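# Stack the on-edge magnet blocks flat in one pile

## Task

Find the row of magnet blocks that are standing on their edges, and put every block from that row lying flat, one on another, in a single tidy stack that holds only those blocks and sits on the bench; then open the grippers and move both arms away from it.

## Robot and tools

Robot: two arms, left_arm and right_arm, each with a parallel two-finger gripper and a wrist camera (cam_left_wrist, cam_right_wrist, both 504x504 pixels). Pictures arrive in that order.

Frame: one shared scene frame for both arms, in metres. The origin lies on the table surface midway between the arms. +z is up, +x reaches out across the table, and left_arm sits toward +y. The arm names do not match left or right in any image. Orientations are quaternions written w first (qw, qx, qy, qz). On a gripper, the fingers extend along its own +z axis and close along its own y axis. The reported hand position is a point between the finger pads, roughly 1 cm short of the fingertips. Reported positions can be slightly wrong, more so at long reach, and motions often stop a centimetre or more from the commanded pose, usually low.

The 16-number row: every moving command uses one flat list of 16 numbers covering both arms, even if only one moves. Order: x, y, z, qw, qx, qy, qz, opening for left_arm, then the same eight for right_arm. x, y, z is an absolute target position for the gripper point in the scene frame (metres); the quaternion is an absolute target orientation in the same frame. Opening runs from -1 (closed) to +1 (fully open, 0.094 m); it is a target finger setting, not a change. A target more than 0.6 m from the arm's last reported position along any of that gripper's axes is refused, and nothing is sent. Each control step the controller clips the command to within 70 mm and 16 degrees of the measured pose, favouring position over orientation. To keep an arm still, resend the exact pose from the last result before it stopped, plus the opening it should keep; to hold an orientation, repeat the same quaternion rather than copying a drifted readout.

Tools:
- execute_actions: argument actions is a list holding zero or one item. Empty list [] just returns the current state. An action item is {rows: [...], steps: n}: rows is 1 to 15 rows of 16 numbers, one applied per control step (1/30 s), the last row repeated if steps exceeds the row count; steps is at most 15 (default 15). A wait item is {steps: n} with n up to 300, counted from the previous result, so thinking time eats into it. Optional pictures (true/false) controls whether camera images come back. After an action ends, each arm travels only to its last clipped pose, so a far target may need several calls.
- move: target is one 16-number row as above; speed is the path top speed in m/s, 0.002 to 0.5 (default 0.25), with turning capped at twice that in rad/s. Each gripper follows a straight line to its pose; both paths finish together, taking 0.5 to 10 s, cut off at 10 s. The opening is applied at the start. Paths ignore obstacles and the other arm; grippers lag, wander and can overshoot speed near full arm stretch. The result adds a move: line giving the ending (done, off_target, moving, held, fault) and any limits (paced = pose clipped; held = some steps blocked, after which the arm may lurch fast), plus each gripper's distance from its pose.
- wait: seconds from 0 to 10; the robot gets nothing new meanwhile.
- zoom_image: camera (cam_left_wrist or cam_right_wrist) and region [x0, y0, x1, y1] in image pixels from the top-left, no larger than 504 by 504; returns a finer look at the latest image.
- finished_scene: scene (integer) ends the current scene irreversibly and reports whether the goal was met.

Reading results: the state line shows each arm's position and quaternion. grip_measured is the finger opening on the same -1..1 scale (the last Joint positions value is the opening in metres); each gripper may read off by about 1 mm. A Hand target line shows where the controller is currently driving each gripper. HELD marks steps where a clearance check kept a row from the robot; a pose unreachable line names the affected arm. FAULT and OVER-TEMPERATURE FAULT lines mean an arm stopped. Joint torques are raw drive outputs with offsets and noise, not clean contact forces. MOTOR HOT appears from 75 °C; at 90 °C the arm halts for 10 s, and at 100 °C it goes limp and drops.

Gripping: to hold a block, command an opening below grip_measured; about 0.03 below grips firmly, less grips gently. Pads squeeze up to roughly 50 to 62 N, with a brief spike on first contact. Thin parts are held weakly.

Care points: never push anything off the table. Avoid arm-to-arm collisions or pressing. Faster moves strike harder, and aiming past a contact presses harder, so approach slowly and stop at the surface. Blocked arms keep pushing until given a new command. Loose objects or held parts may occasionally be tugged, so re-check grips. Do not drop or slam blocks; holding loads for long heats motors. Magnet blocks may snap together, so place each block gently onto the previous one, lying flat and aligned. Finish by opening and withdrawing both grippers, then call finished_scene.

Each tool is called after "Emit:" by a JSON object that holds its "method" and its "body".

## Session

I'll start by looking at the current state.

Emit:
{"method": "execute_actions", "body": {"actions": []}}

Scene clock: 0.00 s of 6200.00 s.
left_arm: end_effector_position=(+0.1908, +0.0440, +0.1375) grip_measured=+1.000 end_effector_quat_wxyz=(+0.404, +0.380, +0.819, +0.149) | right_arm: end_effector_position=(+0.3310, -0.0542, +0.2965) grip_measured=+1.000 end_effector_quat_wxyz=(+0.604, -0.105, +0.672, +0.415)
Joint positions: left_arm=[-1.406  1.106  0.713 -0.853 -0.845 -0.36   0.094] | right_arm=[ 0.59   1.245  0.637  0.683 -0.125  0.456  0.094]
Joint velocities: left_arm=[-0.027 -0.037  0.002 -0.066  0.037 -0.022  0.   ] | right_arm=[-0.017 -0.007 -0.007  0.037 -0.007 -0.007  0.   ]
Joint torques (N m, as the arm reports them, + toward a larger angle): no reading
Hand target (left_arm): +0.194, +0.041, +0.146; +0.418, +0.369, +0.818, +0.143
Hand target (right_arm): +0.330, -0.055, +0.312; +0.617, -0.106, +0.657, +0.420

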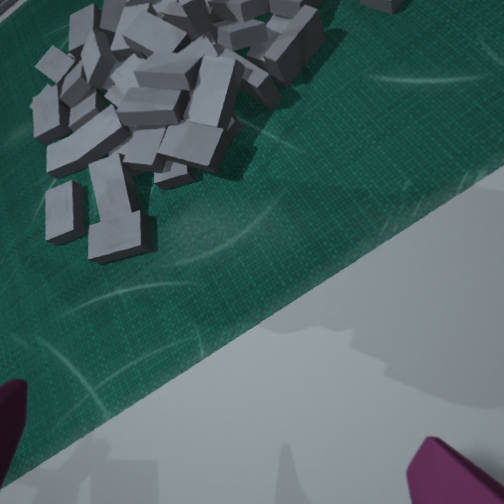

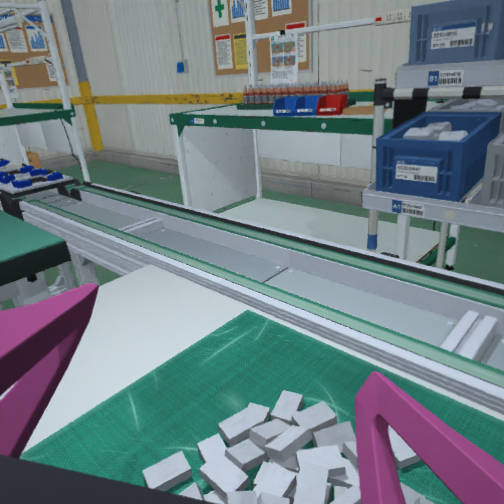

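Emit:
{"method": "move", "body": {"target": [0.25, 0.22, 0.30, 0, 0, 1, 0, 1, 0.25, -0.22, 0.30, 0, 0, 1, 0, 1], "speed": 0.25}}

Scene clock: 26.63 s of 6200.00 s.
left_arm: end_effector_position=(+0.2502, +0.2211, +0.2852) grip_measured=+1.000 end_effector_quat_wxyz=(+0.186, +0.001, +0.983, +0.004) | right_arm: end_effector_position=(+0.2546, -0.2145, +0.2945) grip_measured=+1.000 end_effector_quat_wxyz=(+0.171, +0.003, +0.982, +0.082)
Joint positions: left_arm=[-0.067  1.25   1.634 -1.582 -0.021 -0.032  0.094] | right_arm=[ 0.343  1.385  1.768 -1.574 -0.021  0.395  0.094]
Joint velocities: left_arm=[ 0.007  0.007 -0.007  0.007  0.007  0.051  0.   ] | right_arm=[-0.002 -0.017 -0.027  0.007  0.095 -0.066  0.   ]
Joint torques (N m, as the arm reports them, + toward a larger angle): left_arm=[ 1.05 -3.23  7.93  0.78  0.05  0.01] | right_arm=[-0.66 -5.78  5.75  0.73  0.1  -0.08]
Hand target (left_arm): +0.248, +0.222, +0.297; +0.206, -0.001, +0.979, -0.000
Hand target (right_arm): +0.250, -0.220, +0.300; +0.183, +0.003, +0.980, +0.079
Off the commanded pose (left_arm): 0.015 m, 21 deg; orientation clipped at the last step of the last action.
Off the commanded pose (right_arm): 0.009 m, 22 deg; orientation clipped at the last step of the last action.
joint sent to its limit (left arm) — the command would take joint 4 (wrist pitch) past its lower limit, so that joint was sent only as far as its limit.
joint sent to its limit (right arm) — the command would take joint 4 (wrist pitch) past its lower limit, so that joint was sent only as far as its limit.
After step 90, 19.93 s passed at rest.
move: off_target (left_arm, right_arm); limits=paced

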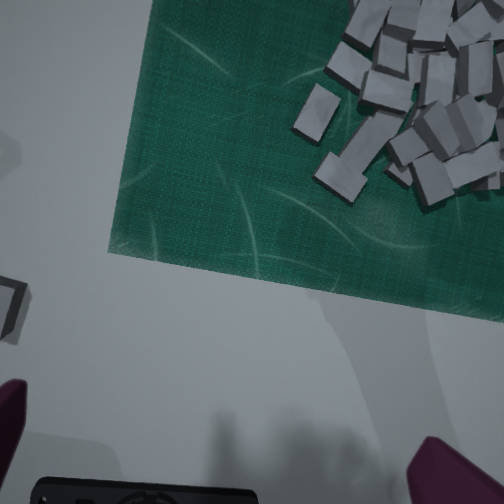

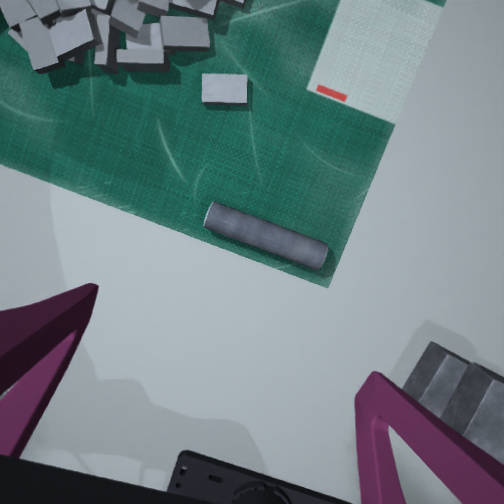

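Emit:
{"method": "move", "body": {"target": [0.28, 0.38, 0.27, 0.17, 0, 0.985, 0, 1, 0.28, -0.38, 0.27, 0.17, 0, 0.985, 0, 1], "speed": 0.3}}

Scene clock: 54.10 s of 6200.00 s.
left_arm: end_effector_position=(+0.2765, +0.3784, +0.2593) grip_measured=+1.000 end_effector_quat_wxyz=(+0.151, -0.002, +0.989, -0.007) | right_arm: end_effector_position=(+0.2747, -0.3746, +0.2698) grip_measured=+1.000 end_effector_quat_wxyz=(+0.160, +0.001, +0.987, -0.002)
Joint positions: left_arm=[ 0.616  1.559  1.792 -1.568  0.191  0.618  0.094] | right_arm=[-0.298  1.409  1.694 -1.543 -0.076 -0.243  0.094]
Joint velocities: left_arm=[ 0.007 -0.002  0.002  0.007 -0.022 -0.022  0.   ] | right_arm=[-0.002  0.002 -0.012 -0.037  0.066  0.022  0.   ]
Joint torques (N m, as the arm reports them, + toward a larger angle): left_arm=[ 0.82 -5.14  8.05  0.6   0.24  0.03] | right_arm=[-0.85 -3.21  6.53  0.89 -0.18 -0.06]
Hand target (left_arm): +0.279, +0.379, +0.269; +0.168, -0.000, +0.986, -0.004
Hand target (right_arm): +0.282, -0.377, +0.270; +0.171, -0.000, +0.985, +0.000
Off the commanded pose (left_arm): 0.011 m, 2 deg.
Off the commanded pose (right_arm): 0.008 m, 1 deg.
After step 90, 23.17 s passed at rest.
move: off_target (left_arm)

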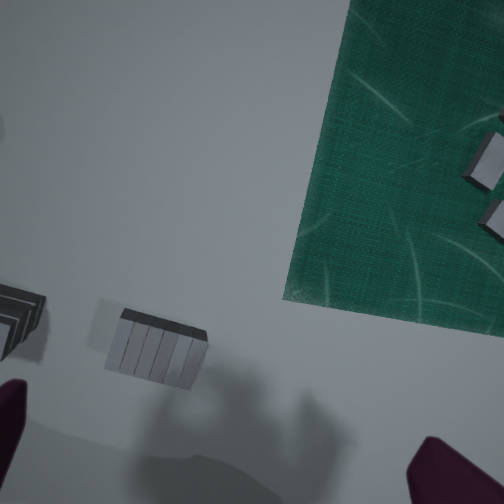

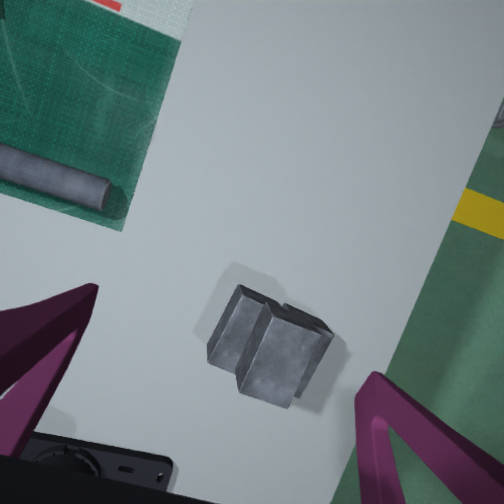

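Emit:
{"method": "zoom_image", "body": {"camera": "cam_left_wrist", "region": [0, 260, 240, 420]}}

Emit:
{"method": "zoom_image", "body": {"camera": "cam_right_wrist", "region": [180, 250, 360, 430]}}

Region (0, 260, 240, 420) of cam_left_wrist's 504x504 image, scaled by 2.100, with more detail than that image has.

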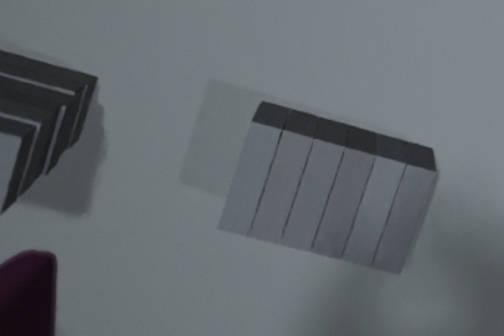

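Region (180, 250, 360, 430) of cam_right_wrist's 504x504 image, scaled by 2.800, with more detail than that image has.

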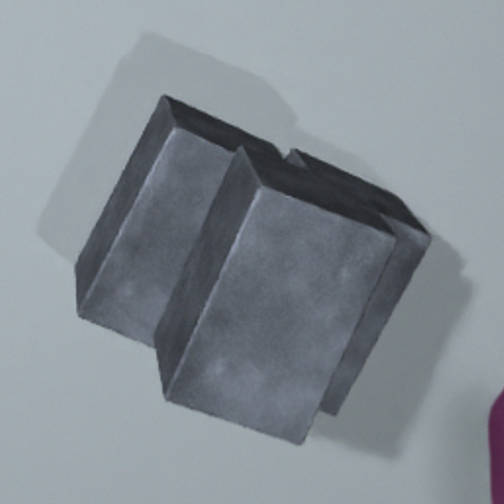

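Emit:
{"method": "move", "body": {"target": [0.30, 0.42, 0.18, 0, 0, 1, 0, 1, 0.25, -0.30, 0.25, 0.17, 0, 0.985, 0, 1], "speed": 0.25}}

Scene clock: 111.40 s of 6200.00 s.
left_arm: end_effector_position=(+0.2923, +0.4179, +0.1694) grip_measured=+1.000 end_effector_quat_wxyz=(-0.018, -0.002, +1.000, -0.015) | right_arm: end_effector_position=(+0.2476, -0.3033, +0.2421) grip_measured=+1.000 end_effector_quat_wxyz=(+0.143, -0.001, +0.990, -0.001)
Joint positions: left_arm=[ 0.583  1.876  1.823 -1.566  0.004  0.608  0.094] | right_arm=[ 0.039  1.274  1.482 -1.492  0.024  0.076  0.094]
Joint velocities: left_arm=[-0.012 -0.022  0.012 -0.066 -0.007 -0.051  0.   ] | right_arm=[-0.007  0.002 -0.012 -0.022  0.037 -0.066  0.   ]
Joint torques (N m, as the arm reports them, + toward a larger angle): left_arm=[-1.04 -8.65  8.29  0.23 -0.06 -0.07] | right_arm=[ 0.72 -5.46  6.11  0.87  0.08  0.08]
Hand target (left_arm): +0.300, +0.420, +0.180; +0.000, +0.001, +1.000, +0.002
Hand target (right_arm): +0.249, -0.302, +0.249; +0.169, +0.000, +0.986, +0.000
Off the commanded pose (left_arm): 0.013 m, 3 deg.
Off the commanded pose (right_arm): 0.009 m, 3 deg.
After step 90, 53.07 s passed at rest.
move: off_target (left_arm, right_arm)

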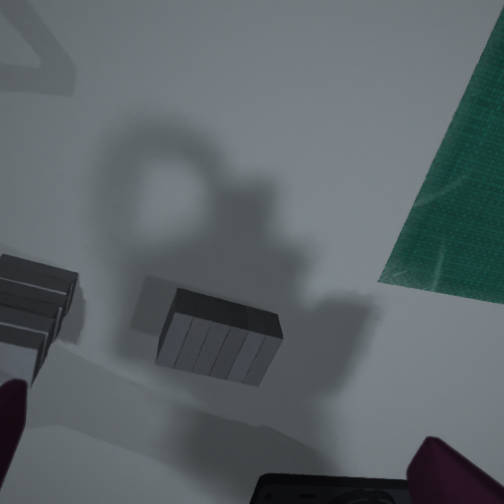

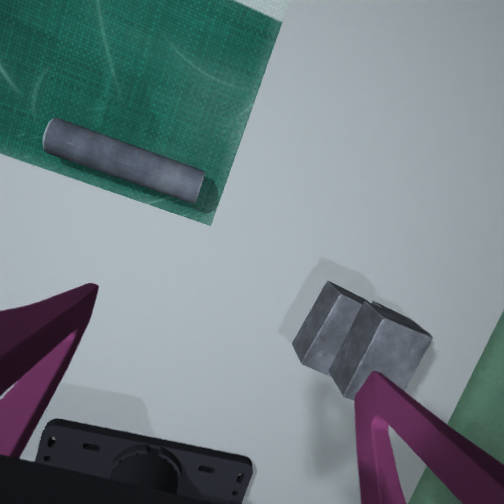

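Emit:
{"method": "zoom_image", "body": {"camera": "cam_left_wrist", "region": [120, 260, 320, 410]}}

Emit:
{"method": "zoom_image", "body": {"camera": "cam_left_wrist", "region": [0, 230, 160, 400]}}

Region (120, 260, 320, 410) of cam_left_wrist's 504x504 image, scaled by 2.520, with more detail than that image has; it fills the top 378 rows of this view, and the rest is white.

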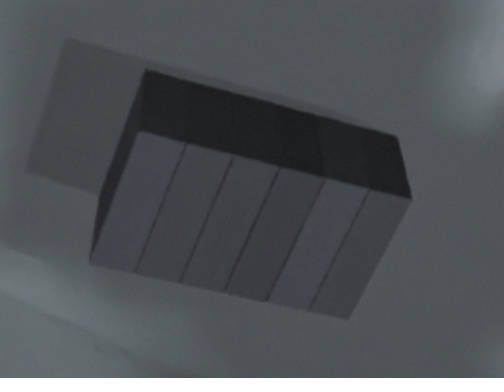

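Region (0, 230, 160, 400) of cam_left_wrist's 504x504 image, scaled by 2.965, with more detail than that image has; it fills the left 474 columns of this view, and the rest is white.

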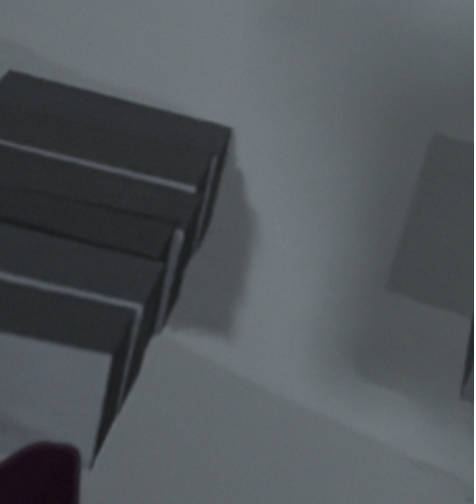

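Emit:
{"method": "move", "body": {"target": [0.19, 0.43, 0.13, 0, 0, 1, 0, 1, 0.25, -0.30, 0.25, 0.17, 0, 0.985, 0, 1], "speed": 0.25}}

Scene clock: 215.47 s of 6200.00 s.
left_arm: end_effector_position=(+0.1876, +0.4265, +0.1249) grip_measured=+1.000 end_effector_quat_wxyz=(-0.019, +0.000, +1.000, -0.016) | right_arm: end_effector_position=(+0.2476, -0.3018, +0.2422) grip_measured=+1.000 end_effector_quat_wxyz=(+0.144, +0.000, +0.990, -0.001)
Joint positions: left_arm=[ 0.833  1.584  1.306 -1.342 -0.008  0.863  0.094] | right_arm=[ 0.049  1.274  1.482 -1.492  0.028  0.087  0.094]
Joint velocities: left_arm=[ 0.007  0.007 -0.007  0.007  0.007 -0.022  0.   ] | right_arm=[-0.007 -0.017 -0.002 -0.037  0.007  0.037  0.   ]
Joint torques (N m, as the arm reports them, + toward a larger angle): left_arm=[ 0.76 -7.44  5.66  0.35  0.11  0.02] | right_arm=[ 0.8  -5.13  6.45  0.87  0.1   0.08]
Hand target (left_arm): +0.190, +0.430, +0.131; -0.000, -0.000, +1.000, -0.002
Hand target (right_arm): +0.250, -0.300, +0.250; +0.170, -0.000, +0.985, +0.000
Off the commanded pose (left_arm): 0.007 m, 3 deg.
Off the commanded pose (right_arm): 0.008 m, 3 deg.
After step 90, 99.93 s passed at rest.
move: off_target (left_arm, right_arm)

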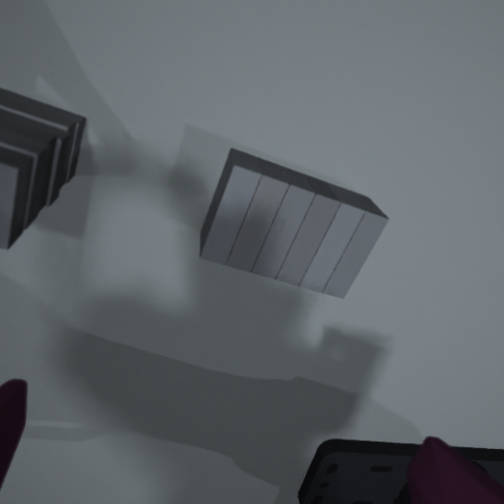

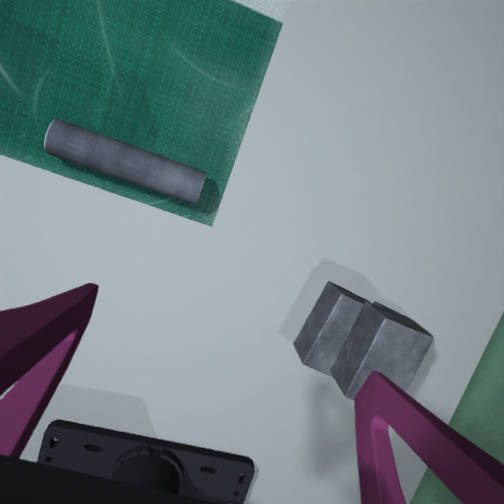

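Emit:
{"method": "zoom_image", "body": {"camera": "cam_left_wrist", "region": [170, 120, 410, 320]}}

Region (170, 120, 410, 320) of cam_left_wrist's 504x504 image, scaled by 2.100, with more detail than that image has.

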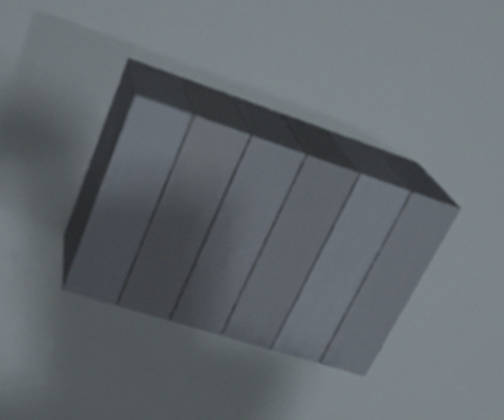

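Emit:
{"method": "zoom_image", "body": {"camera": "cam_right_wrist", "region": [0, 270, 504, 504]}}

Region (0, 270, 504, 504) of cam_right_wrist's 504x504 image, scaled by 1.000; it fills the top 234 rows of this view, and the rest is white.

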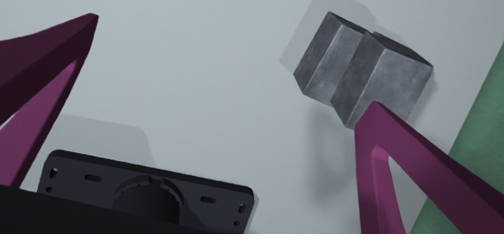

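Emit:
{"method": "move", "body": {"target": [0.192, 0.384, 0.10, 0, -0.643, 0.766, 0, 1, 0.25, -0.30, 0.25, 0.17, 0, 0.985, 0, 1], "speed": 0.2}}

Scene clock: 302.33 s of 6200.00 s.
left_arm: end_effector_position=(+0.1878, +0.3830, +0.0950) grip_measured=+1.000 end_effector_quat_wxyz=(-0.022, -0.644, +0.765, -0.003) | right_arm: end_effector_position=(+0.2476, -0.3018, +0.2422) grip_measured=+1.000 end_effector_quat_wxyz=(+0.144, +0.000, +0.990, -0.001)
Joint positions: left_arm=[ 0.719  1.469  1.078 -1.222  0.003 -0.652  0.094] | right_arm=[ 0.049  1.274  1.482 -1.492  0.028  0.087  0.094]
Joint velocities: left_arm=[ 0.012  0.002  0.007 -0.007 -0.037  0.007  0.   ] | right_arm=[ 0.002  0.002 -0.012  0.022 -0.022 -0.007  0.   ]
Joint torques (N m, as the arm reports them, + toward a larger angle): left_arm=[-1.14 -6.45  5.61  0.33 -0.04 -0.07] | right_arm=[ 0.81 -5.14  6.52  0.84  0.07  0.11]
Hand target (left_arm): +0.192, +0.384, +0.100; +0.000, -0.643, +0.766, +0.000
Hand target (right_arm): +0.250, -0.300, +0.250; +0.170, -0.000, +0.985, +0.000
Off the commanded pose (left_arm): 0.007 m, 2 deg.
Off the commanded pose (right_arm): 0.008 m, 3 deg.
After step 90, 79.83 s passed at rest.
move: off_target (right_arm)

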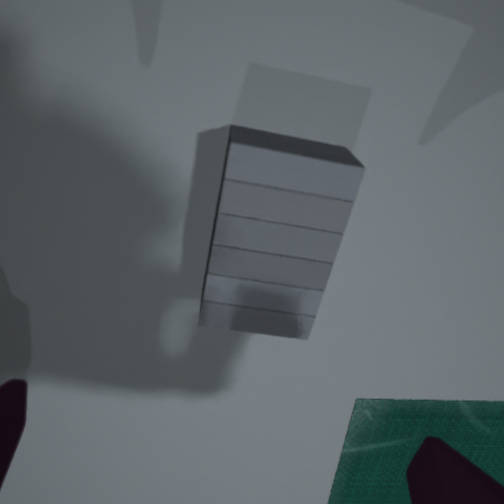

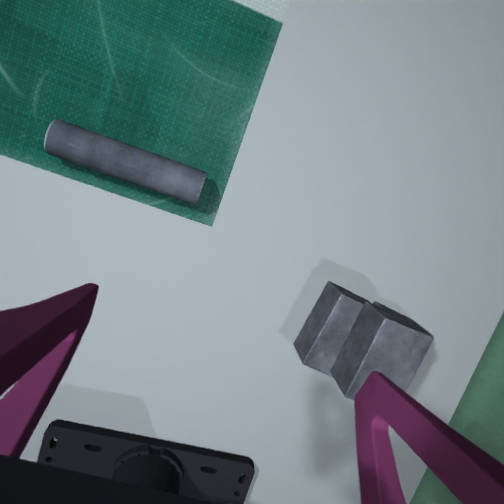

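Emit:
{"method": "zoom_image", "body": {"camera": "cam_left_wrist", "region": [170, 110, 410, 360]}}

Region (170, 110, 410, 360) of cam_left_wrist's 504x504 image, scaled by 2.016, with more detail than that image has; it fills the left 484 columns of this view, and the rest is white.

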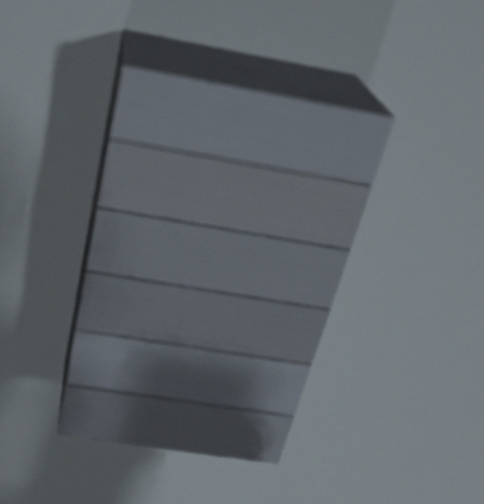

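Emit:
{"method": "move", "body": {"target": [0.209, 0.398, 0.06, 0, -0.643, 0.766, 0, 1, 0.25, -0.30, 0.25, 0.17, 0, 0.985, 0, 1], "speed": 0.1}}

Scene clock: 326.53 s of 6200.00 s.
left_arm: end_effector_position=(+0.2040, +0.3979, +0.0610) grip_measured=+1.000 end_effector_quat_wxyz=(-0.007, -0.647, +0.763, -0.002) | right_arm: end_effector_position=(+0.2476, -0.3018, +0.2422) grip_measured=+1.000 end_effector_quat_wxyz=(+0.144, +0.000, +0.990, -0.001)
Joint positions: left_arm=[ 0.719  1.556  1.021 -1.05   0.003 -0.658  0.094] | right_arm=[ 0.049  1.274  1.482 -1.492  0.028  0.087  0.094]
Joint velocities: left_arm=[-0.007  0.017 -0.007  0.007  0.007 -0.051  0.   ] | right_arm=[-0.012  0.007  0.007 -0.066 -0.007  0.066  0.   ]
Joint torques (N m, as the arm reports them, + toward a larger angle): left_arm=[-1.43 -4.51  5.63  0.39 -0.01 -0.08] | right_arm=[ 0.81 -5.12  6.45  0.86  0.08  0.08]
Hand target (left_arm): +0.209, +0.398, +0.060; +0.000, -0.643, +0.766, -0.000
Hand target (right_arm): +0.250, -0.300, +0.250; +0.170, -0.000, +0.985, +0.000
Off the commanded pose (left_arm): 0.005 m, 1 deg.
Off the commanded pose (right_arm): 0.008 m, 3 deg.
After step 90, 20.20 s passed at rest.
move: off_target (right_arm)

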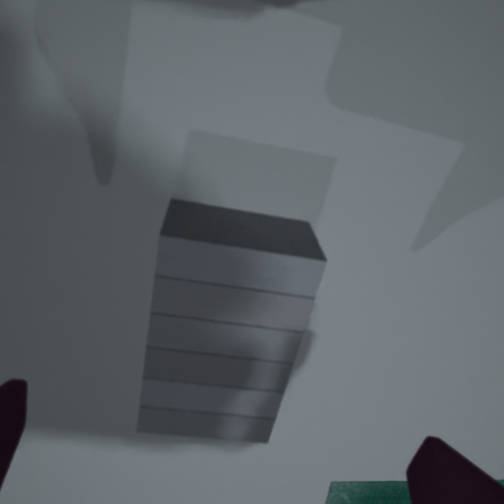

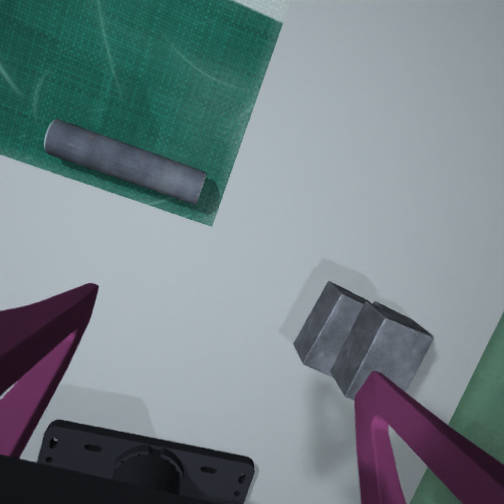

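Emit:
{"method": "move", "body": {"target": [0.205, 0.388, 0.075, 0, 0.087, 0.996, 0, 1, 0.25, -0.30, 0.25, 0.17, 0, 0.985, 0, 1], "speed": 0.2}}

Scene clock: 451.00 s of 6200.00 s.
left_arm: end_effector_position=(+0.2026, +0.3888, +0.0659) grip_measured=+1.000 end_effector_quat_wxyz=(-0.008, +0.077, +0.997, -0.010) | right_arm: end_effector_position=(+0.2476, -0.3018, +0.2422) grip_measured=+1.000 end_effector_quat_wxyz=(+0.144, +0.000, +0.990, -0.001)
Joint positions: left_arm=[ 0.695  1.535  1.021 -1.083  0.002  0.879  0.094] | right_arm=[ 0.049  1.274  1.482 -1.492  0.028  0.087  0.094]
Joint velocities: left_arm=[ 0.002 -0.007  0.002  0.022  0.007  0.022  0.   ] | right_arm=[-0.002 -0.007 -0.002  0.11   0.051 -0.037  0.   ]
Joint torques (N m, as the arm reports them, + toward a larger angle): left_arm=[-1.04 -6.91  6.53  0.1  -0.03  0.04] | right_arm=[ 0.78 -5.15  6.51  0.86  0.08  0.1 ]
Hand target (left_arm): +0.205, +0.388, +0.075; +0.000, +0.087, +0.996, +0.000
Hand target (right_arm): +0.250, -0.300, +0.250; +0.170, +0.000, +0.985, +0.000
Off the commanded pose (left_arm): 0.009 m, 2 deg.
Off the commanded pose (right_arm): 0.008 m, 3 deg.
After step 90, 117.00 s passed at rest.
move: off_target (right_arm)

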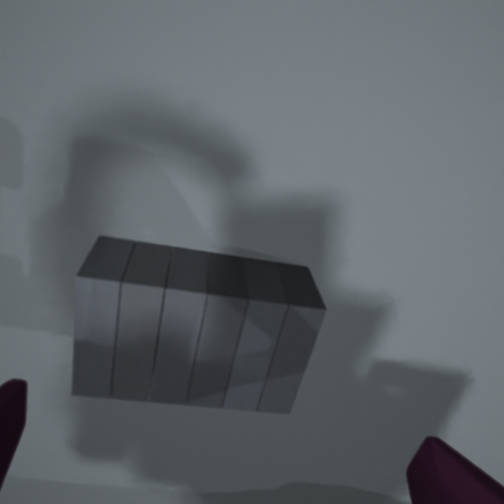

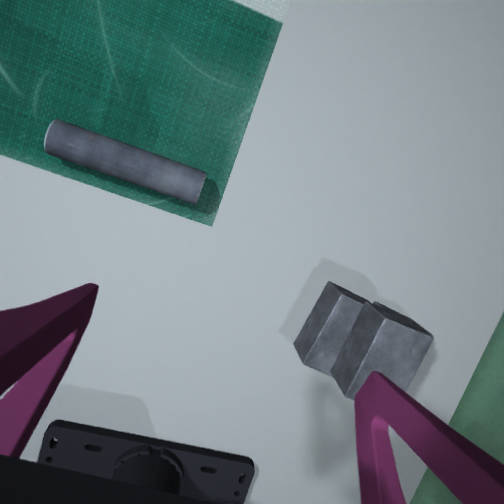

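Emit:
{"method": "zoom_image", "body": {"camera": "cam_left_wrist", "region": [40, 210, 360, 450]}}

Region (40, 210, 360, 450) of cam_left_wrist's 504x504 image, scaled by 1.575, with more detail than that image has; it fills the top 378 rows of this view, and the rest is white.

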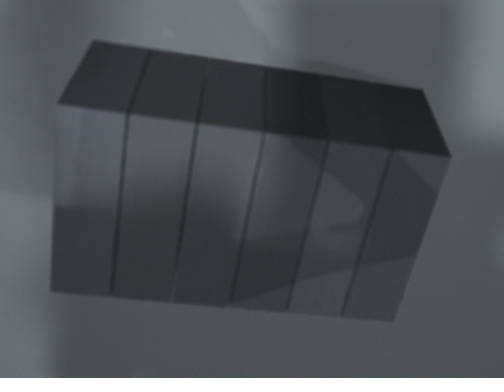

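Emit:
{"method": "move", "body": {"target": [0.200, 0.396, 0.050, 0, 0.087, 0.996, 0, 1, 0.25, -0.30, 0.25, 0.17, 0, 0.985, 0, 1], "speed": 0.05}}

Scene clock: 488.93 s of 6200.00 s.
left_arm: end_effector_position=(+0.1993, +0.3910, +0.0519) grip_measured=+1.000 end_effector_quat_wxyz=(-0.004, +0.089, +0.996, -0.006) | right_arm: end_effector_position=(+0.2476, -0.3018, +0.2422) grip_measured=+1.000 end_effector_quat_wxyz=(+0.144, +0.000, +0.990, -0.001)
Joint positions: left_arm=[ 0.71   1.535  0.963 -1.012  0.002  0.919  0.094] | right_arm=[ 0.049  1.274  1.482 -1.492  0.028  0.087  0.094]
Joint velocities: left_arm=[-0.012 -0.027  0.002  0.022  0.037  0.022  0.   ] | right_arm=[ 0.012  0.007  0.002 -0.022  0.007 -0.066  0.   ]
Joint torques (N m, as the arm reports them, + toward a larger angle): left_arm=[ 1.03 -4.18  5.38  0.41 -0.01  0.01] | right_arm=[ 0.78 -5.27  6.51  0.86  0.09  0.06]
Hand target (left_arm): +0.200, +0.396, +0.050; -0.000, +0.087, +0.996, -0.000
Hand target (right_arm): +0.250, -0.300, +0.250; +0.170, -0.000, +0.985, +0.000
Off the commanded pose (left_arm): 0.005 m, 1 deg.
Off the commanded pose (right_arm): 0.008 m, 3 deg.
After step 90, 33.97 s passed at rest.
move: off_target (right_arm)

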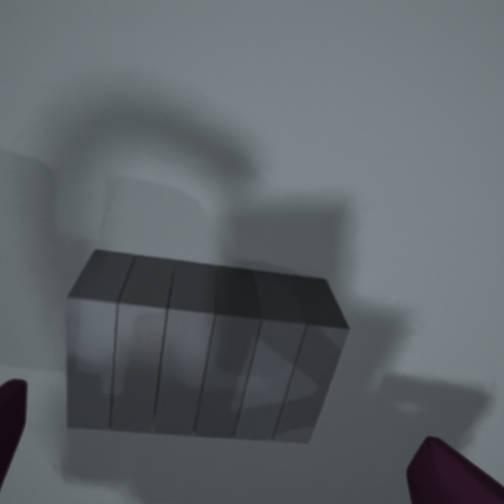

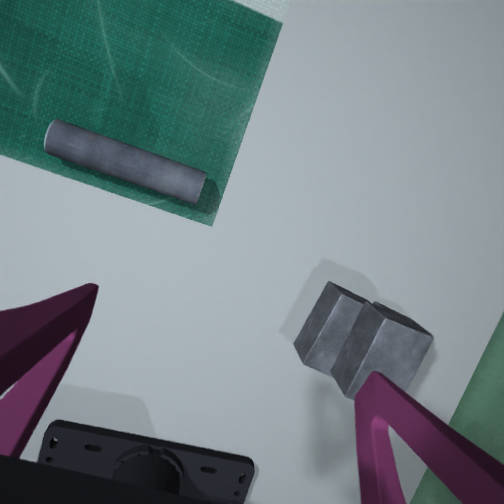

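Emit:
{"method": "move", "body": {"target": [0.201, 0.405, 0.048, 0, 0.061, 0.998, 0, 1, 0.25, -0.30, 0.25, 0.17, 0, 0.985, 0, 1], "speed": 0.05}}

Scene clock: 515.87 s of 6200.00 s.
left_arm: end_effector_position=(+0.1956, +0.3955, +0.0455) grip_measured=+1.000 end_effector_quat_wxyz=(-0.010, +0.070, +0.997, -0.012) | right_arm: end_effector_position=(+0.2476, -0.3018, +0.2422) grip_measured=+1.000 end_effector_quat_wxyz=(+0.144, +0.000, +0.990, -0.001)
Joint positions: left_arm=[ 0.734  1.563  0.963 -1.003  0.002  0.903  0.094] | right_arm=[ 0.049  1.274  1.482 -1.492  0.028  0.087  0.094]
Joint velocities: left_arm=[ 0.017 -0.017  0.017 -0.037 -0.007  0.066  0.   ] | right_arm=[ 0.002  0.012 -0.002 -0.007 -0.037 -0.007  0.   ]
Joint torques (N m, as the arm reports them, + toward a larger angle): left_arm=[ 0.93 -4.29  7.11  0.4  -0.03 -0.06] | right_arm=[ 0.79 -5.12  6.47  0.86  0.07  0.07]
Hand target (left_arm): +0.201, +0.405, +0.048; +0.000, +0.061, +0.998, -0.000
Hand target (right_arm): +0.250, -0.300, +0.250; +0.170, -0.000, +0.985, +0.000
Off the commanded pose (left_arm): 0.011 m, 2 deg.
Off the commanded pose (right_arm): 0.008 m, 3 deg.
After step 90, 23.10 s passed at rest.
move: off_target (left_arm, right_arm)

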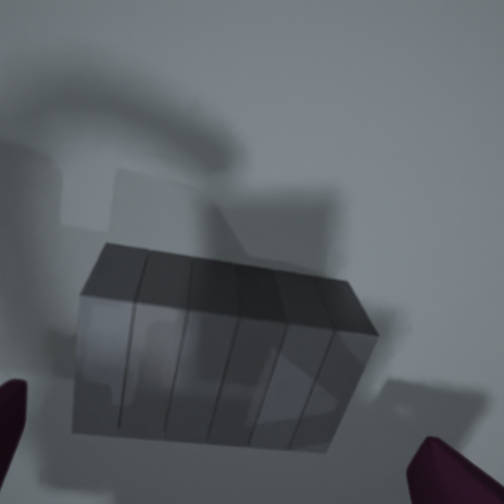

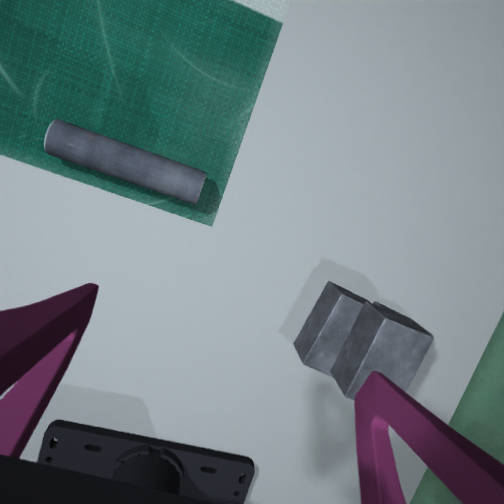

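Emit:
{"method": "move", "body": {"target": [0.206, 0.410, 0.049, 0, 0.055, 0.998, 0, 1, 0.25, -0.30, 0.25, 0.17, 0, 0.985, 0, 1], "speed": 0.05}}

Scene clock: 521.27 s of 6200.00 s.
left_arm: end_effector_position=(+0.1994, +0.3991, +0.0445) grip_measured=+1.000 end_effector_quat_wxyz=(-0.011, +0.063, +0.998, -0.013) | right_arm: end_effector_position=(+0.2476, -0.3018, +0.2422) grip_measured=+1.000 end_effector_quat_wxyz=(+0.144, +0.000, +0.990, -0.001)
Joint positions: left_arm=[ 0.734  1.587  0.983 -1.001  0.002  0.89   0.094] | right_arm=[ 0.049  1.274  1.482 -1.492  0.028  0.087  0.094]
Joint velocities: left_arm=[-0.022  0.002 -0.002 -0.007  0.051 -0.022  0.   ] | right_arm=[ 0.002 -0.012 -0.012 -0.007  0.022 -0.051  0.   ]
Joint torques (N m, as the arm reports them, + toward a larger angle): left_arm=[ 0.96 -4.38  7.91  0.34 -0.04 -0.09] | right_arm=[ 0.82 -5.11  6.54  0.86  0.1   0.1 ]
Hand target (left_arm): +0.206, +0.410, +0.049; +0.000, +0.055, +0.999, +0.000
Hand target (right_arm): +0.250, -0.300, +0.250; +0.170, -0.000, +0.985, +0.000
Off the commanded pose (left_arm): 0.014 m, 2 deg.
Off the commanded pose (right_arm): 0.008 m, 3 deg.
After step 90, 1.57 s passed at rest.
move: off_target (left_arm, right_arm)

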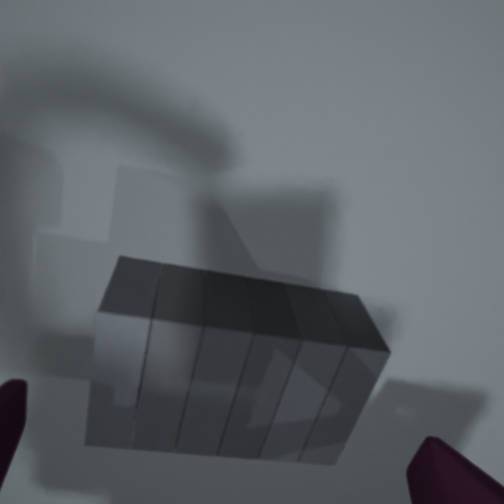

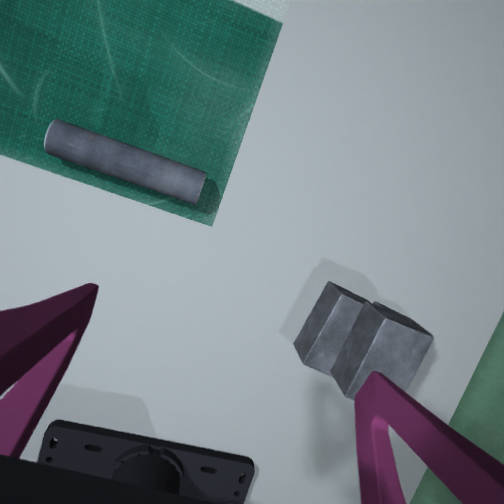

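Emit:
{"method": "move", "body": {"target": [0.203, 0.404, 0.037, 0, 0.055, 0.998, 0, 1, 0.25, -0.30, 0.25, 0.17, 0, 0.985, 0, 1], "speed": 0.03}}

Scene clock: 541.17 s of 6200.00 s.
left_arm: end_effector_position=(+0.2008, +0.4005, +0.0383) grip_measured=+1.000 end_effector_quat_wxyz=(-0.005, +0.059, +0.998, -0.007) | right_arm: end_effector_position=(+0.2476, -0.3018, +0.2422) grip_measured=+1.000 end_effector_quat_wxyz=(+0.144, +0.000, +0.990, -0.001)
Joint positions: left_arm=[ 0.734  1.587  0.957 -0.957  0.002  0.882  0.094] | right_arm=[ 0.049  1.274  1.482 -1.492  0.028  0.087  0.094]
Joint velocities: left_arm=[-0.007 -0.017 -0.017 -0.007 -0.007 -0.007  0.   ] | right_arm=[ 0.002  0.007 -0.007 -0.022  0.051 -0.037  0.   ]
Joint torques (N m, as the arm reports them, + toward a larger angle): left_arm=[ 0.23 -4.79  5.27  0.37  0.   -0.08] | right_arm=[ 0.83 -5.11  6.49  0.87  0.08  0.1 ]
Hand target (left_arm): +0.203, +0.404, +0.037; +0.000, +0.055, +0.998, -0.000
Hand target (right_arm): +0.250, -0.300, +0.250; +0.170, -0.000, +0.985, +0.000
Off the commanded pose (left_arm): 0.004 m, 1 deg.
Off the commanded pose (right_arm): 0.008 m, 3 deg.
After step 90, 15.80 s passed at rest.
move: off_target (right_arm)

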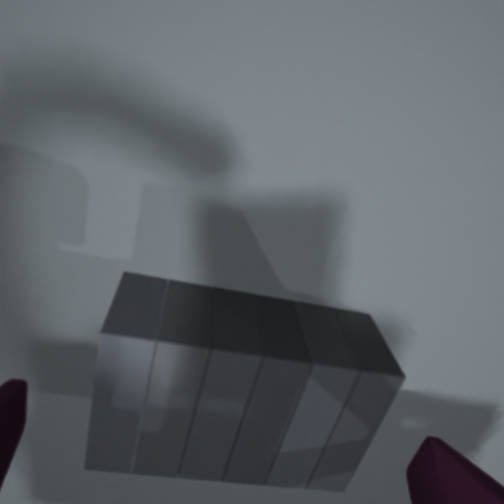

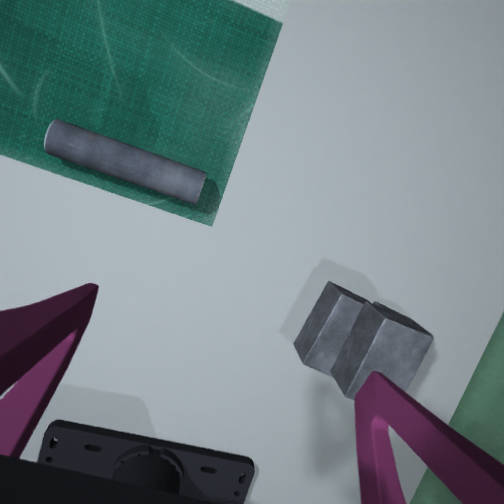

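Emit:
{"method": "move", "body": {"target": [0.203, 0.404, 0.016, 0, 0.055, 0.998, 0, 1, 0.25, -0.30, 0.25, 0.17, 0, 0.985, 0, 1], "speed": 0.03}}

Scene clock: 551.97 s of 6200.00 s.
left_arm: end_effector_position=(+0.2013, +0.4010, +0.0180) grip_measured=+1.000 end_effector_quat_wxyz=(-0.003, +0.059, +0.998, -0.005) | right_arm: end_effector_position=(+0.2476, -0.3018, +0.2422) grip_measured=+1.000 end_effector_quat_wxyz=(+0.144, +0.000, +0.990, -0.001)
Joint positions: left_arm=[ 0.734  1.62   0.903 -0.866  0.002  0.882  0.094] | right_arm=[ 0.049  1.274  1.482 -1.492  0.028  0.087  0.094]
Joint velocities: left_arm=[-0.002  0.012 -0.012  0.022  0.007  0.022  0.   ] | right_arm=[ 0.002 -0.002  0.012  0.037 -0.007  0.022  0.   ]
Joint torques (N m, as the arm reports them, + toward a larger angle): left_arm=[ 0.16 -4.57  5.12  0.43 -0.03 -0.08] | right_arm=[ 0.78 -5.14  6.44  0.84  0.09  0.09]
Hand target (left_arm): +0.203, +0.404, +0.016; +0.000, +0.055, +0.998, -0.000
Hand target (right_arm): +0.250, -0.300, +0.250; +0.170, -0.000, +0.985, +0.000
Off the commanded pose (left_arm): 0.004 m, 1 deg.
Off the commanded pose (right_arm): 0.008 m, 3 deg.
After step 90, 6.57 s passed at rest.
move: off_target (right_arm)

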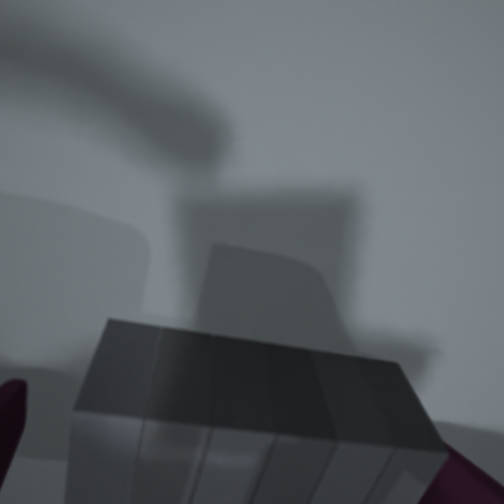

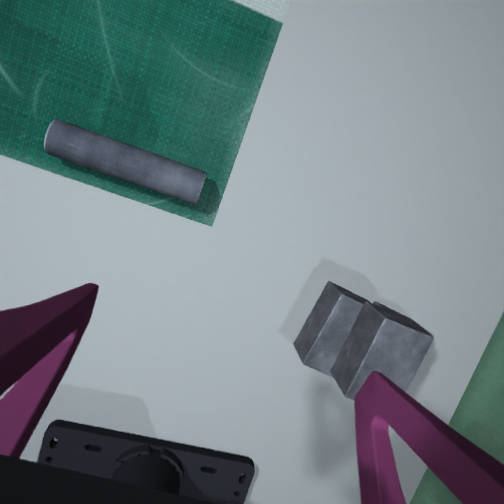

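Emit:
{"method": "execute_actions", "body": {"actions": [{"rows": [[0.203, 0.404, 0.016, 0, 0.055, 0.998, 0, 0.62, 0.25, -0.30, 0.25, 0.17, 0, 0.985, 0, 1]], "steps": 15}], "pictures": false}}

Scene clock: 555.90 s of 6200.00 s.
left_arm: end_effector_position=(+0.2016, +0.4013, +0.0180) grip_measured=+0.622 end_effector_quat_wxyz=(-0.003, +0.059, +0.998, -0.005) | right_arm: end_effector_position=(+0.2476, -0.3018, +0.2422) grip_measured=+1.000 end_effector_quat_wxyz=(+0.144, +0.000, +0.990, -0.001)
Joint positions: left_arm=[ 0.734  1.62   0.903 -0.864  0.002  0.882  0.076] | right_arm=[ 0.049  1.274  1.482 -1.492  0.028  0.087  0.094]
Joint velocities: left_arm=[ 0.002 -0.002 -0.002  0.022  0.007 -0.007  0.   ] | right_arm=[ 0.002  0.002 -0.012 -0.007 -0.051 -0.007  0.   ]
Joint torques (N m, as the arm reports them, + toward a larger angle): left_arm=[ 0.21 -4.59  5.06  0.42 -0.03 -0.06] | right_arm=[ 0.73 -5.15  6.49  0.84  0.08  0.11]
Hand target (left_arm): +0.203, +0.404, +0.016; +0.000, +0.055, +0.998, -0.000
Hand target (right_arm): +0.250, -0.300, +0.250; +0.170, -0.000, +0.985, +0.000
Off the commanded pose (left_arm): 0.004 m, 1 deg.
Off the commanded pose (right_arm): 0.008 m, 3 deg.
Steps of this call (steps 1 to 90: nothing new was sent; then 0.43 s passed at rest; steps 91 to 105: all 15 steps of this action). Readings (end_effector_position):
91: left_arm (+0.2016, +0.4013, +0.0180) | right_arm (+0.2476, -0.3018, +0.2422)
92: left_arm (+0.2016, +0.4013, +0.0180) | right_arm (+0.2476, -0.3018, +0.2422)
94: left_arm (+0.2016, +0.4013, +0.0180) | right_arm (+0.2476, -0.3018, +0.2422)
98: left_arm (+0.2016, +0.4013, +0.0180) | right_arm (+0.2476, -0.3018, +0.2422)
105: the state above

Emit:
{"method": "execute_actions", "body": {"actions": [{"rows": [[0.203, 0.404, 0.016, 0, 0.055, 0.998, 0, 0.58, 0.25, -0.30, 0.25, 0.17, 0, 0.985, 0, 1],[0.203, 0.404, 0.016, 0, 0.055, 0.998, 0, 0.55, 0.25, -0.30, 0.25, 0.17, 0, 0.985, 0, 1],[0.203, 0.404, 0.016, 0, 0.055, 0.998, 0, 0.55, 0.25, -0.30, 0.25, 0.17, 0, 0.985, 0, 1],[0.203, 0.404, 0.016, 0, 0.055, 0.998, 0, 0.52, 0.25, -0.30, 0.25, 0.17, 0, 0.985, 0, 1],[0.203, 0.404, 0.016, 0, 0.055, 0.998, 0, 0.52, 0.25, -0.30, 0.25, 0.17, 0, 0.985, 0, 1],[0.203, 0.404, 0.016, 0, 0.055, 0.998, 0, 0.49, 0.25, -0.30, 0.25, 0.17, 0, 0.985, 0, 1],[0.203, 0.404, 0.016, 0, 0.055, 0.998, 0, 0.49, 0.25, -0.30, 0.25, 0.17, 0, 0.985, 0, 1],[0.203, 0.404, 0.016, 0, 0.055, 0.998, 0, 0.46, 0.25, -0.30, 0.25, 0.17, 0, 0.985, 0, 1]], "steps": 15}], "pictures": true}}

Scene clock: 561.13 s of 6200.00 s.
left_arm: end_effector_position=(+0.2015, +0.4007, +0.0180) grip_measured=+0.463 end_effector_quat_wxyz=(-0.003, +0.059, +0.998, -0.006) | right_arm: end_effector_position=(+0.2476, -0.3018, +0.2422) grip_measured=+1.000 end_effector_quat_wxyz=(+0.144, +0.000, +0.990, -0.001)
Joint positions: left_arm=[ 0.734  1.62   0.903 -0.866  0.004  0.881  0.069] | right_arm=[ 0.049  1.274  1.482 -1.492  0.028  0.087  0.094]
Joint velocities: left_arm=[-0.012 -0.002 -0.002 -0.066  0.022 -0.022 -0.001] | right_arm=[-0.007 -0.022  0.012  0.037 -0.037  0.007  0.   ]
Joint torques (N m, as the arm reports them, + toward a larger angle): left_arm=[ 0.16 -4.75  5.06  0.41 -0.02 -0.08] | right_arm=[ 0.81 -5.07  6.48  0.86  0.08  0.1 ]
Hand target (left_arm): +0.203, +0.404, +0.016; -0.000, +0.055, +0.998, -0.000
Hand target (right_arm): +0.250, -0.300, +0.250; +0.170, -0.000, +0.985, +0.000
Off the commanded pose (left_arm): 0.004 m, 1 deg.
Off the commanded pose (right_arm): 0.008 m, 3 deg.
Steps of this call (steps 1 to 90: nothing new was sent; then 1.73 s passed at rest; steps 91 to 105: all 15 steps of this action). Readings (end_effector_position):
91: left_arm (+0.2016, +0.4013, +0.0180) | right_arm (+0.2476, -0.3018, +0.2422)
92: left_arm (+0.2016, +0.4013, +0.0180) | right_arm (+0.2476, -0.3018, +0.2422)
94: left_arm (+0.2016, +0.4013, +0.0180) | right_arm (+0.2476, -0.3018, +0.2422)
98: left_arm (+0.2016, +0.4010, +0.0180) | right_arm (+0.2476, -0.3018, +0.2422)
105: the state above

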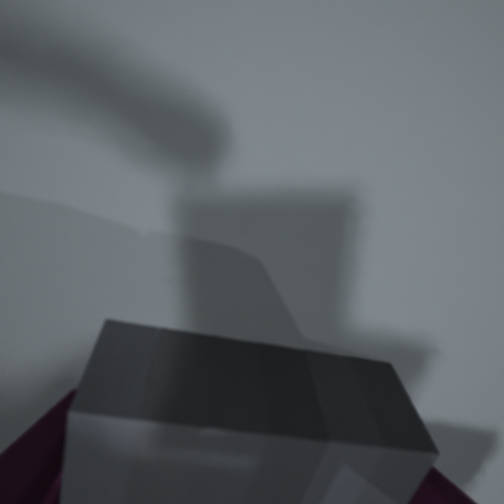

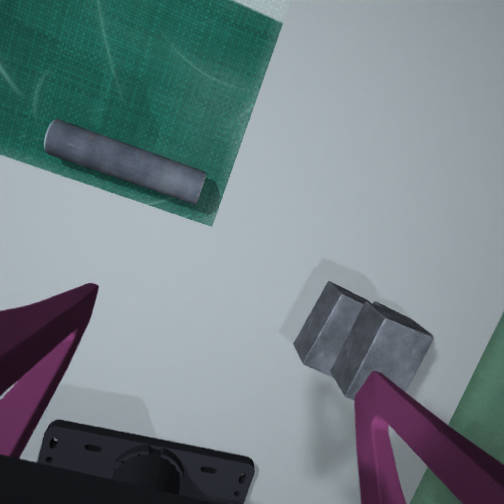

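Emit:
{"method": "execute_actions", "body": {"actions": [{"rows": [[0.203, 0.404, 0.016, 0, 0.055, 0.998, 0, 0.44, 0.25, -0.30, 0.25, 0.17, 0, 0.985, 0, 1],[0.203, 0.404, 0.016, 0, 0.055, 0.998, 0, 0.44, 0.25, -0.30, 0.25, 0.17, 0, 0.985, 0, 1],[0.203, 0.404, 0.016, 0, 0.055, 0.998, 0, 0.42, 0.25, -0.30, 0.25, 0.17, 0, 0.985, 0, 1],[0.203, 0.404, 0.016, 0, 0.055, 0.998, 0, 0.42, 0.25, -0.30, 0.25, 0.17, 0, 0.985, 0, 1],[0.203, 0.404, 0.016, 0, 0.055, 0.998, 0, 0.40, 0.25, -0.30, 0.25, 0.17, 0, 0.985, 0, 1]], "steps": 15}], "pictures": false}}

Scene clock: 566.83 s of 6200.00 s.
left_arm: end_effector_position=(+0.2015, +0.4007, +0.0180) grip_measured=+0.428 end_effector_quat_wxyz=(-0.003, +0.058, +0.998, -0.006) | right_arm: end_effector_position=(+0.2476, -0.3018, +0.2422) grip_measured=+1.000 end_effector_quat_wxyz=(+0.144, +0.000, +0.990, -0.001)
Joint positions: left_arm=[ 0.734  1.62   0.903 -0.866  0.004  0.88   0.067] | right_arm=[ 0.049  1.274  1.482 -1.492  0.028  0.087  0.094]
Joint velocities: left_arm=[ 0.012  0.022  0.002  0.007 -0.037 -0.007 -0.001] | right_arm=[-0.007  0.002  0.007  0.007  0.081  0.007  0.   ]
Joint torques (N m, as the arm reports them, + toward a larger angle): left_arm=[ 0.05 -4.62  5.05  0.42 -0.05 -0.08] | right_arm=[ 0.92 -5.12  6.51  0.86  0.08  0.07]
Hand target (left_arm): +0.203, +0.404, +0.016; +0.000, +0.055, +0.998, +0.000
Hand target (right_arm): +0.250, -0.300, +0.250; +0.170, -0.000, +0.985, +0.000
Off the commanded pose (left_arm): 0.004 m, 1 deg.
Off the commanded pose (right_arm): 0.008 m, 3 deg.
Steps of this call (steps 1 to 90: nothing new was sent; then 2.20 s passed at rest; steps 91 to 105: all 15 steps of this action). Readings (end_effector_position):
91: left_arm (+0.2015, +0.4007, +0.0180) | right_arm (+0.2476, -0.3018, +0.2422)
92: left_arm (+0.2015, +0.4007, +0.0180) | right_arm (+0.2476, -0.3018, +0.2422)
94: left_arm (+0.2015, +0.4007, +0.0180) | right_arm (+0.2476, -0.3018, +0.2422)
98: left_arm (+0.2015, +0.4007, +0.0180) | right_arm (+0.2476, -0.3018, +0.2422)
105: the state above

Emit:
{"method": "move", "body": {"target": [0.203, 0.404, 0.05, 0, 0.055, 0.998, 0, 0.40, 0.25, -0.30, 0.25, 0.17, 0, 0.985, 0, 1], "speed": 0.08}}

Scene clock: 652.60 s of 6200.00 s.
left_arm: end_effector_position=(+0.1946, +0.3944, +0.0302) grip_measured=+0.428 end_effector_quat_wxyz=(-0.020, +0.058, +0.998, -0.024) | right_arm: end_effector_position=(+0.2476, -0.3018, +0.2422) grip_measured=+1.000 end_effector_quat_wxyz=(+0.144, +0.000, +0.990, -0.001)
Joint positions: left_arm=[ 0.734  1.611  0.944 -0.967  0.003  0.88   0.067] | right_arm=[ 0.049  1.274  1.482 -1.492  0.028  0.087  0.094]
Joint velocities: left_arm=[-0.002 -0.022  0.007 -0.051  0.051 -0.022 -0.001] | right_arm=[-0.002  0.002  0.012  0.081 -0.066 -0.007  0.   ]
Joint torques (N m, as the arm reports them, + toward a larger angle): left_arm=[ 0.15 -8.48  9.   -0.07 -0.02 -0.08] | right_arm=[ 0.78 -5.18  6.47  0.85  0.08  0.1 ]
Hand target (left_arm): +0.202, +0.403, +0.050; +0.000, +0.055, +0.998, -0.000
Hand target (right_arm): +0.250, -0.300, +0.250; +0.170, -0.000, +0.985, +0.000
Off the commanded pose (left_arm): 0.024 m, 4 deg.
Off the commanded pose (right_arm): 0.008 m, 3 deg.
After step 90, 81.77 s passed at rest.
move: off_target (left_arm, right_arm)

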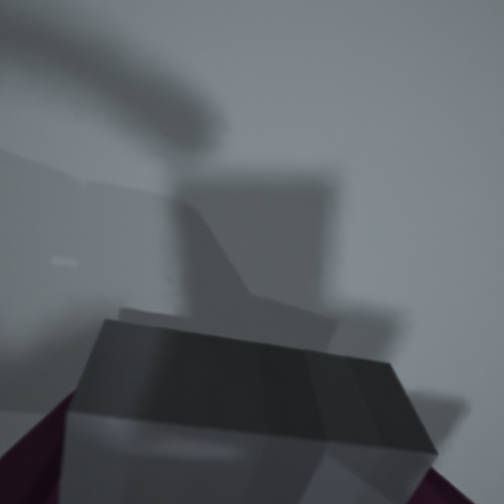

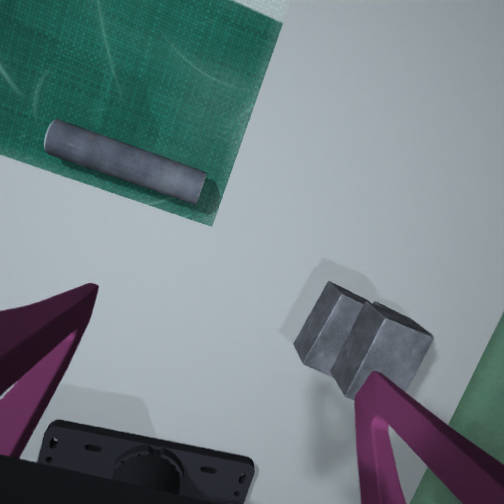

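Emit:
{"method": "move", "body": {"target": [0.217, 0.256, 0.075, 0, 0.671, 0.741, 0, 0.40, 0.25, -0.30, 0.25, 0.17, 0, 0.985, 0, 1], "speed": 0.12}}

Scene clock: 665.17 s of 6200.00 s.
left_arm: end_effector_position=(+0.2129, +0.2579, +0.0614) grip_measured=+0.428 end_effector_quat_wxyz=(-0.016, +0.664, +0.748, -0.012) | right_arm: end_effector_position=(+0.2476, -0.3018, +0.2422) grip_measured=+1.000 end_effector_quat_wxyz=(+0.144, +0.000, +0.990, -0.001)
Joint positions: left_arm=[ 0.125  1.357  0.848 -1.101 -0.009  1.606  0.067] | right_arm=[ 0.049  1.274  1.482 -1.492  0.028  0.087  0.094]
Joint velocities: left_arm=[-0.012  0.027  0.002 -0.022 -0.022 -0.066 -0.001] | right_arm=[-0.007 -0.027 -0.012  0.007 -0.037  0.007  0.   ]
Joint torques (N m, as the arm reports them, + toward a larger angle): left_arm=[-1.11 -6.04  8.13 -0.03  0.01  0.03] | right_arm=[ 0.8  -5.12  6.47  0.86  0.07  0.07]
Hand target (left_arm): +0.218, +0.256, +0.075; -0.002, +0.671, +0.741, +0.005
Hand target (right_arm): +0.250, -0.300, +0.250; +0.170, -0.000, +0.985, +0.000
Off the commanded pose (left_arm): 0.014 m, 3 deg.
Off the commanded pose (right_arm): 0.008 m, 3 deg.
After step 90, 3.60 s passed at rest.
move: off_target (left_arm, right_arm)

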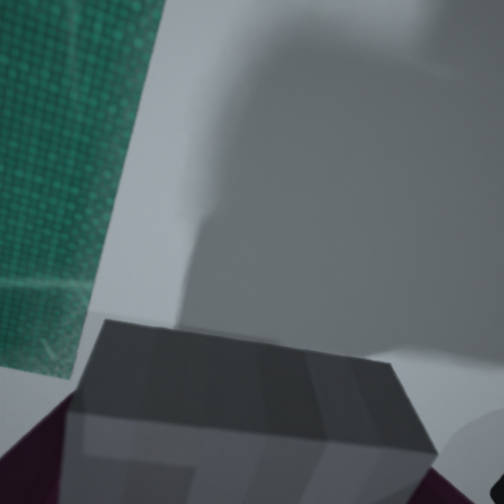

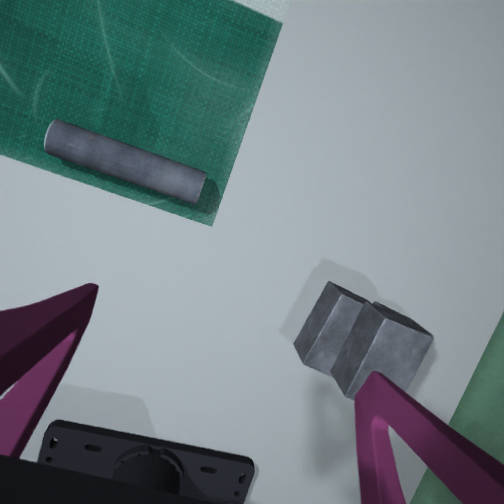

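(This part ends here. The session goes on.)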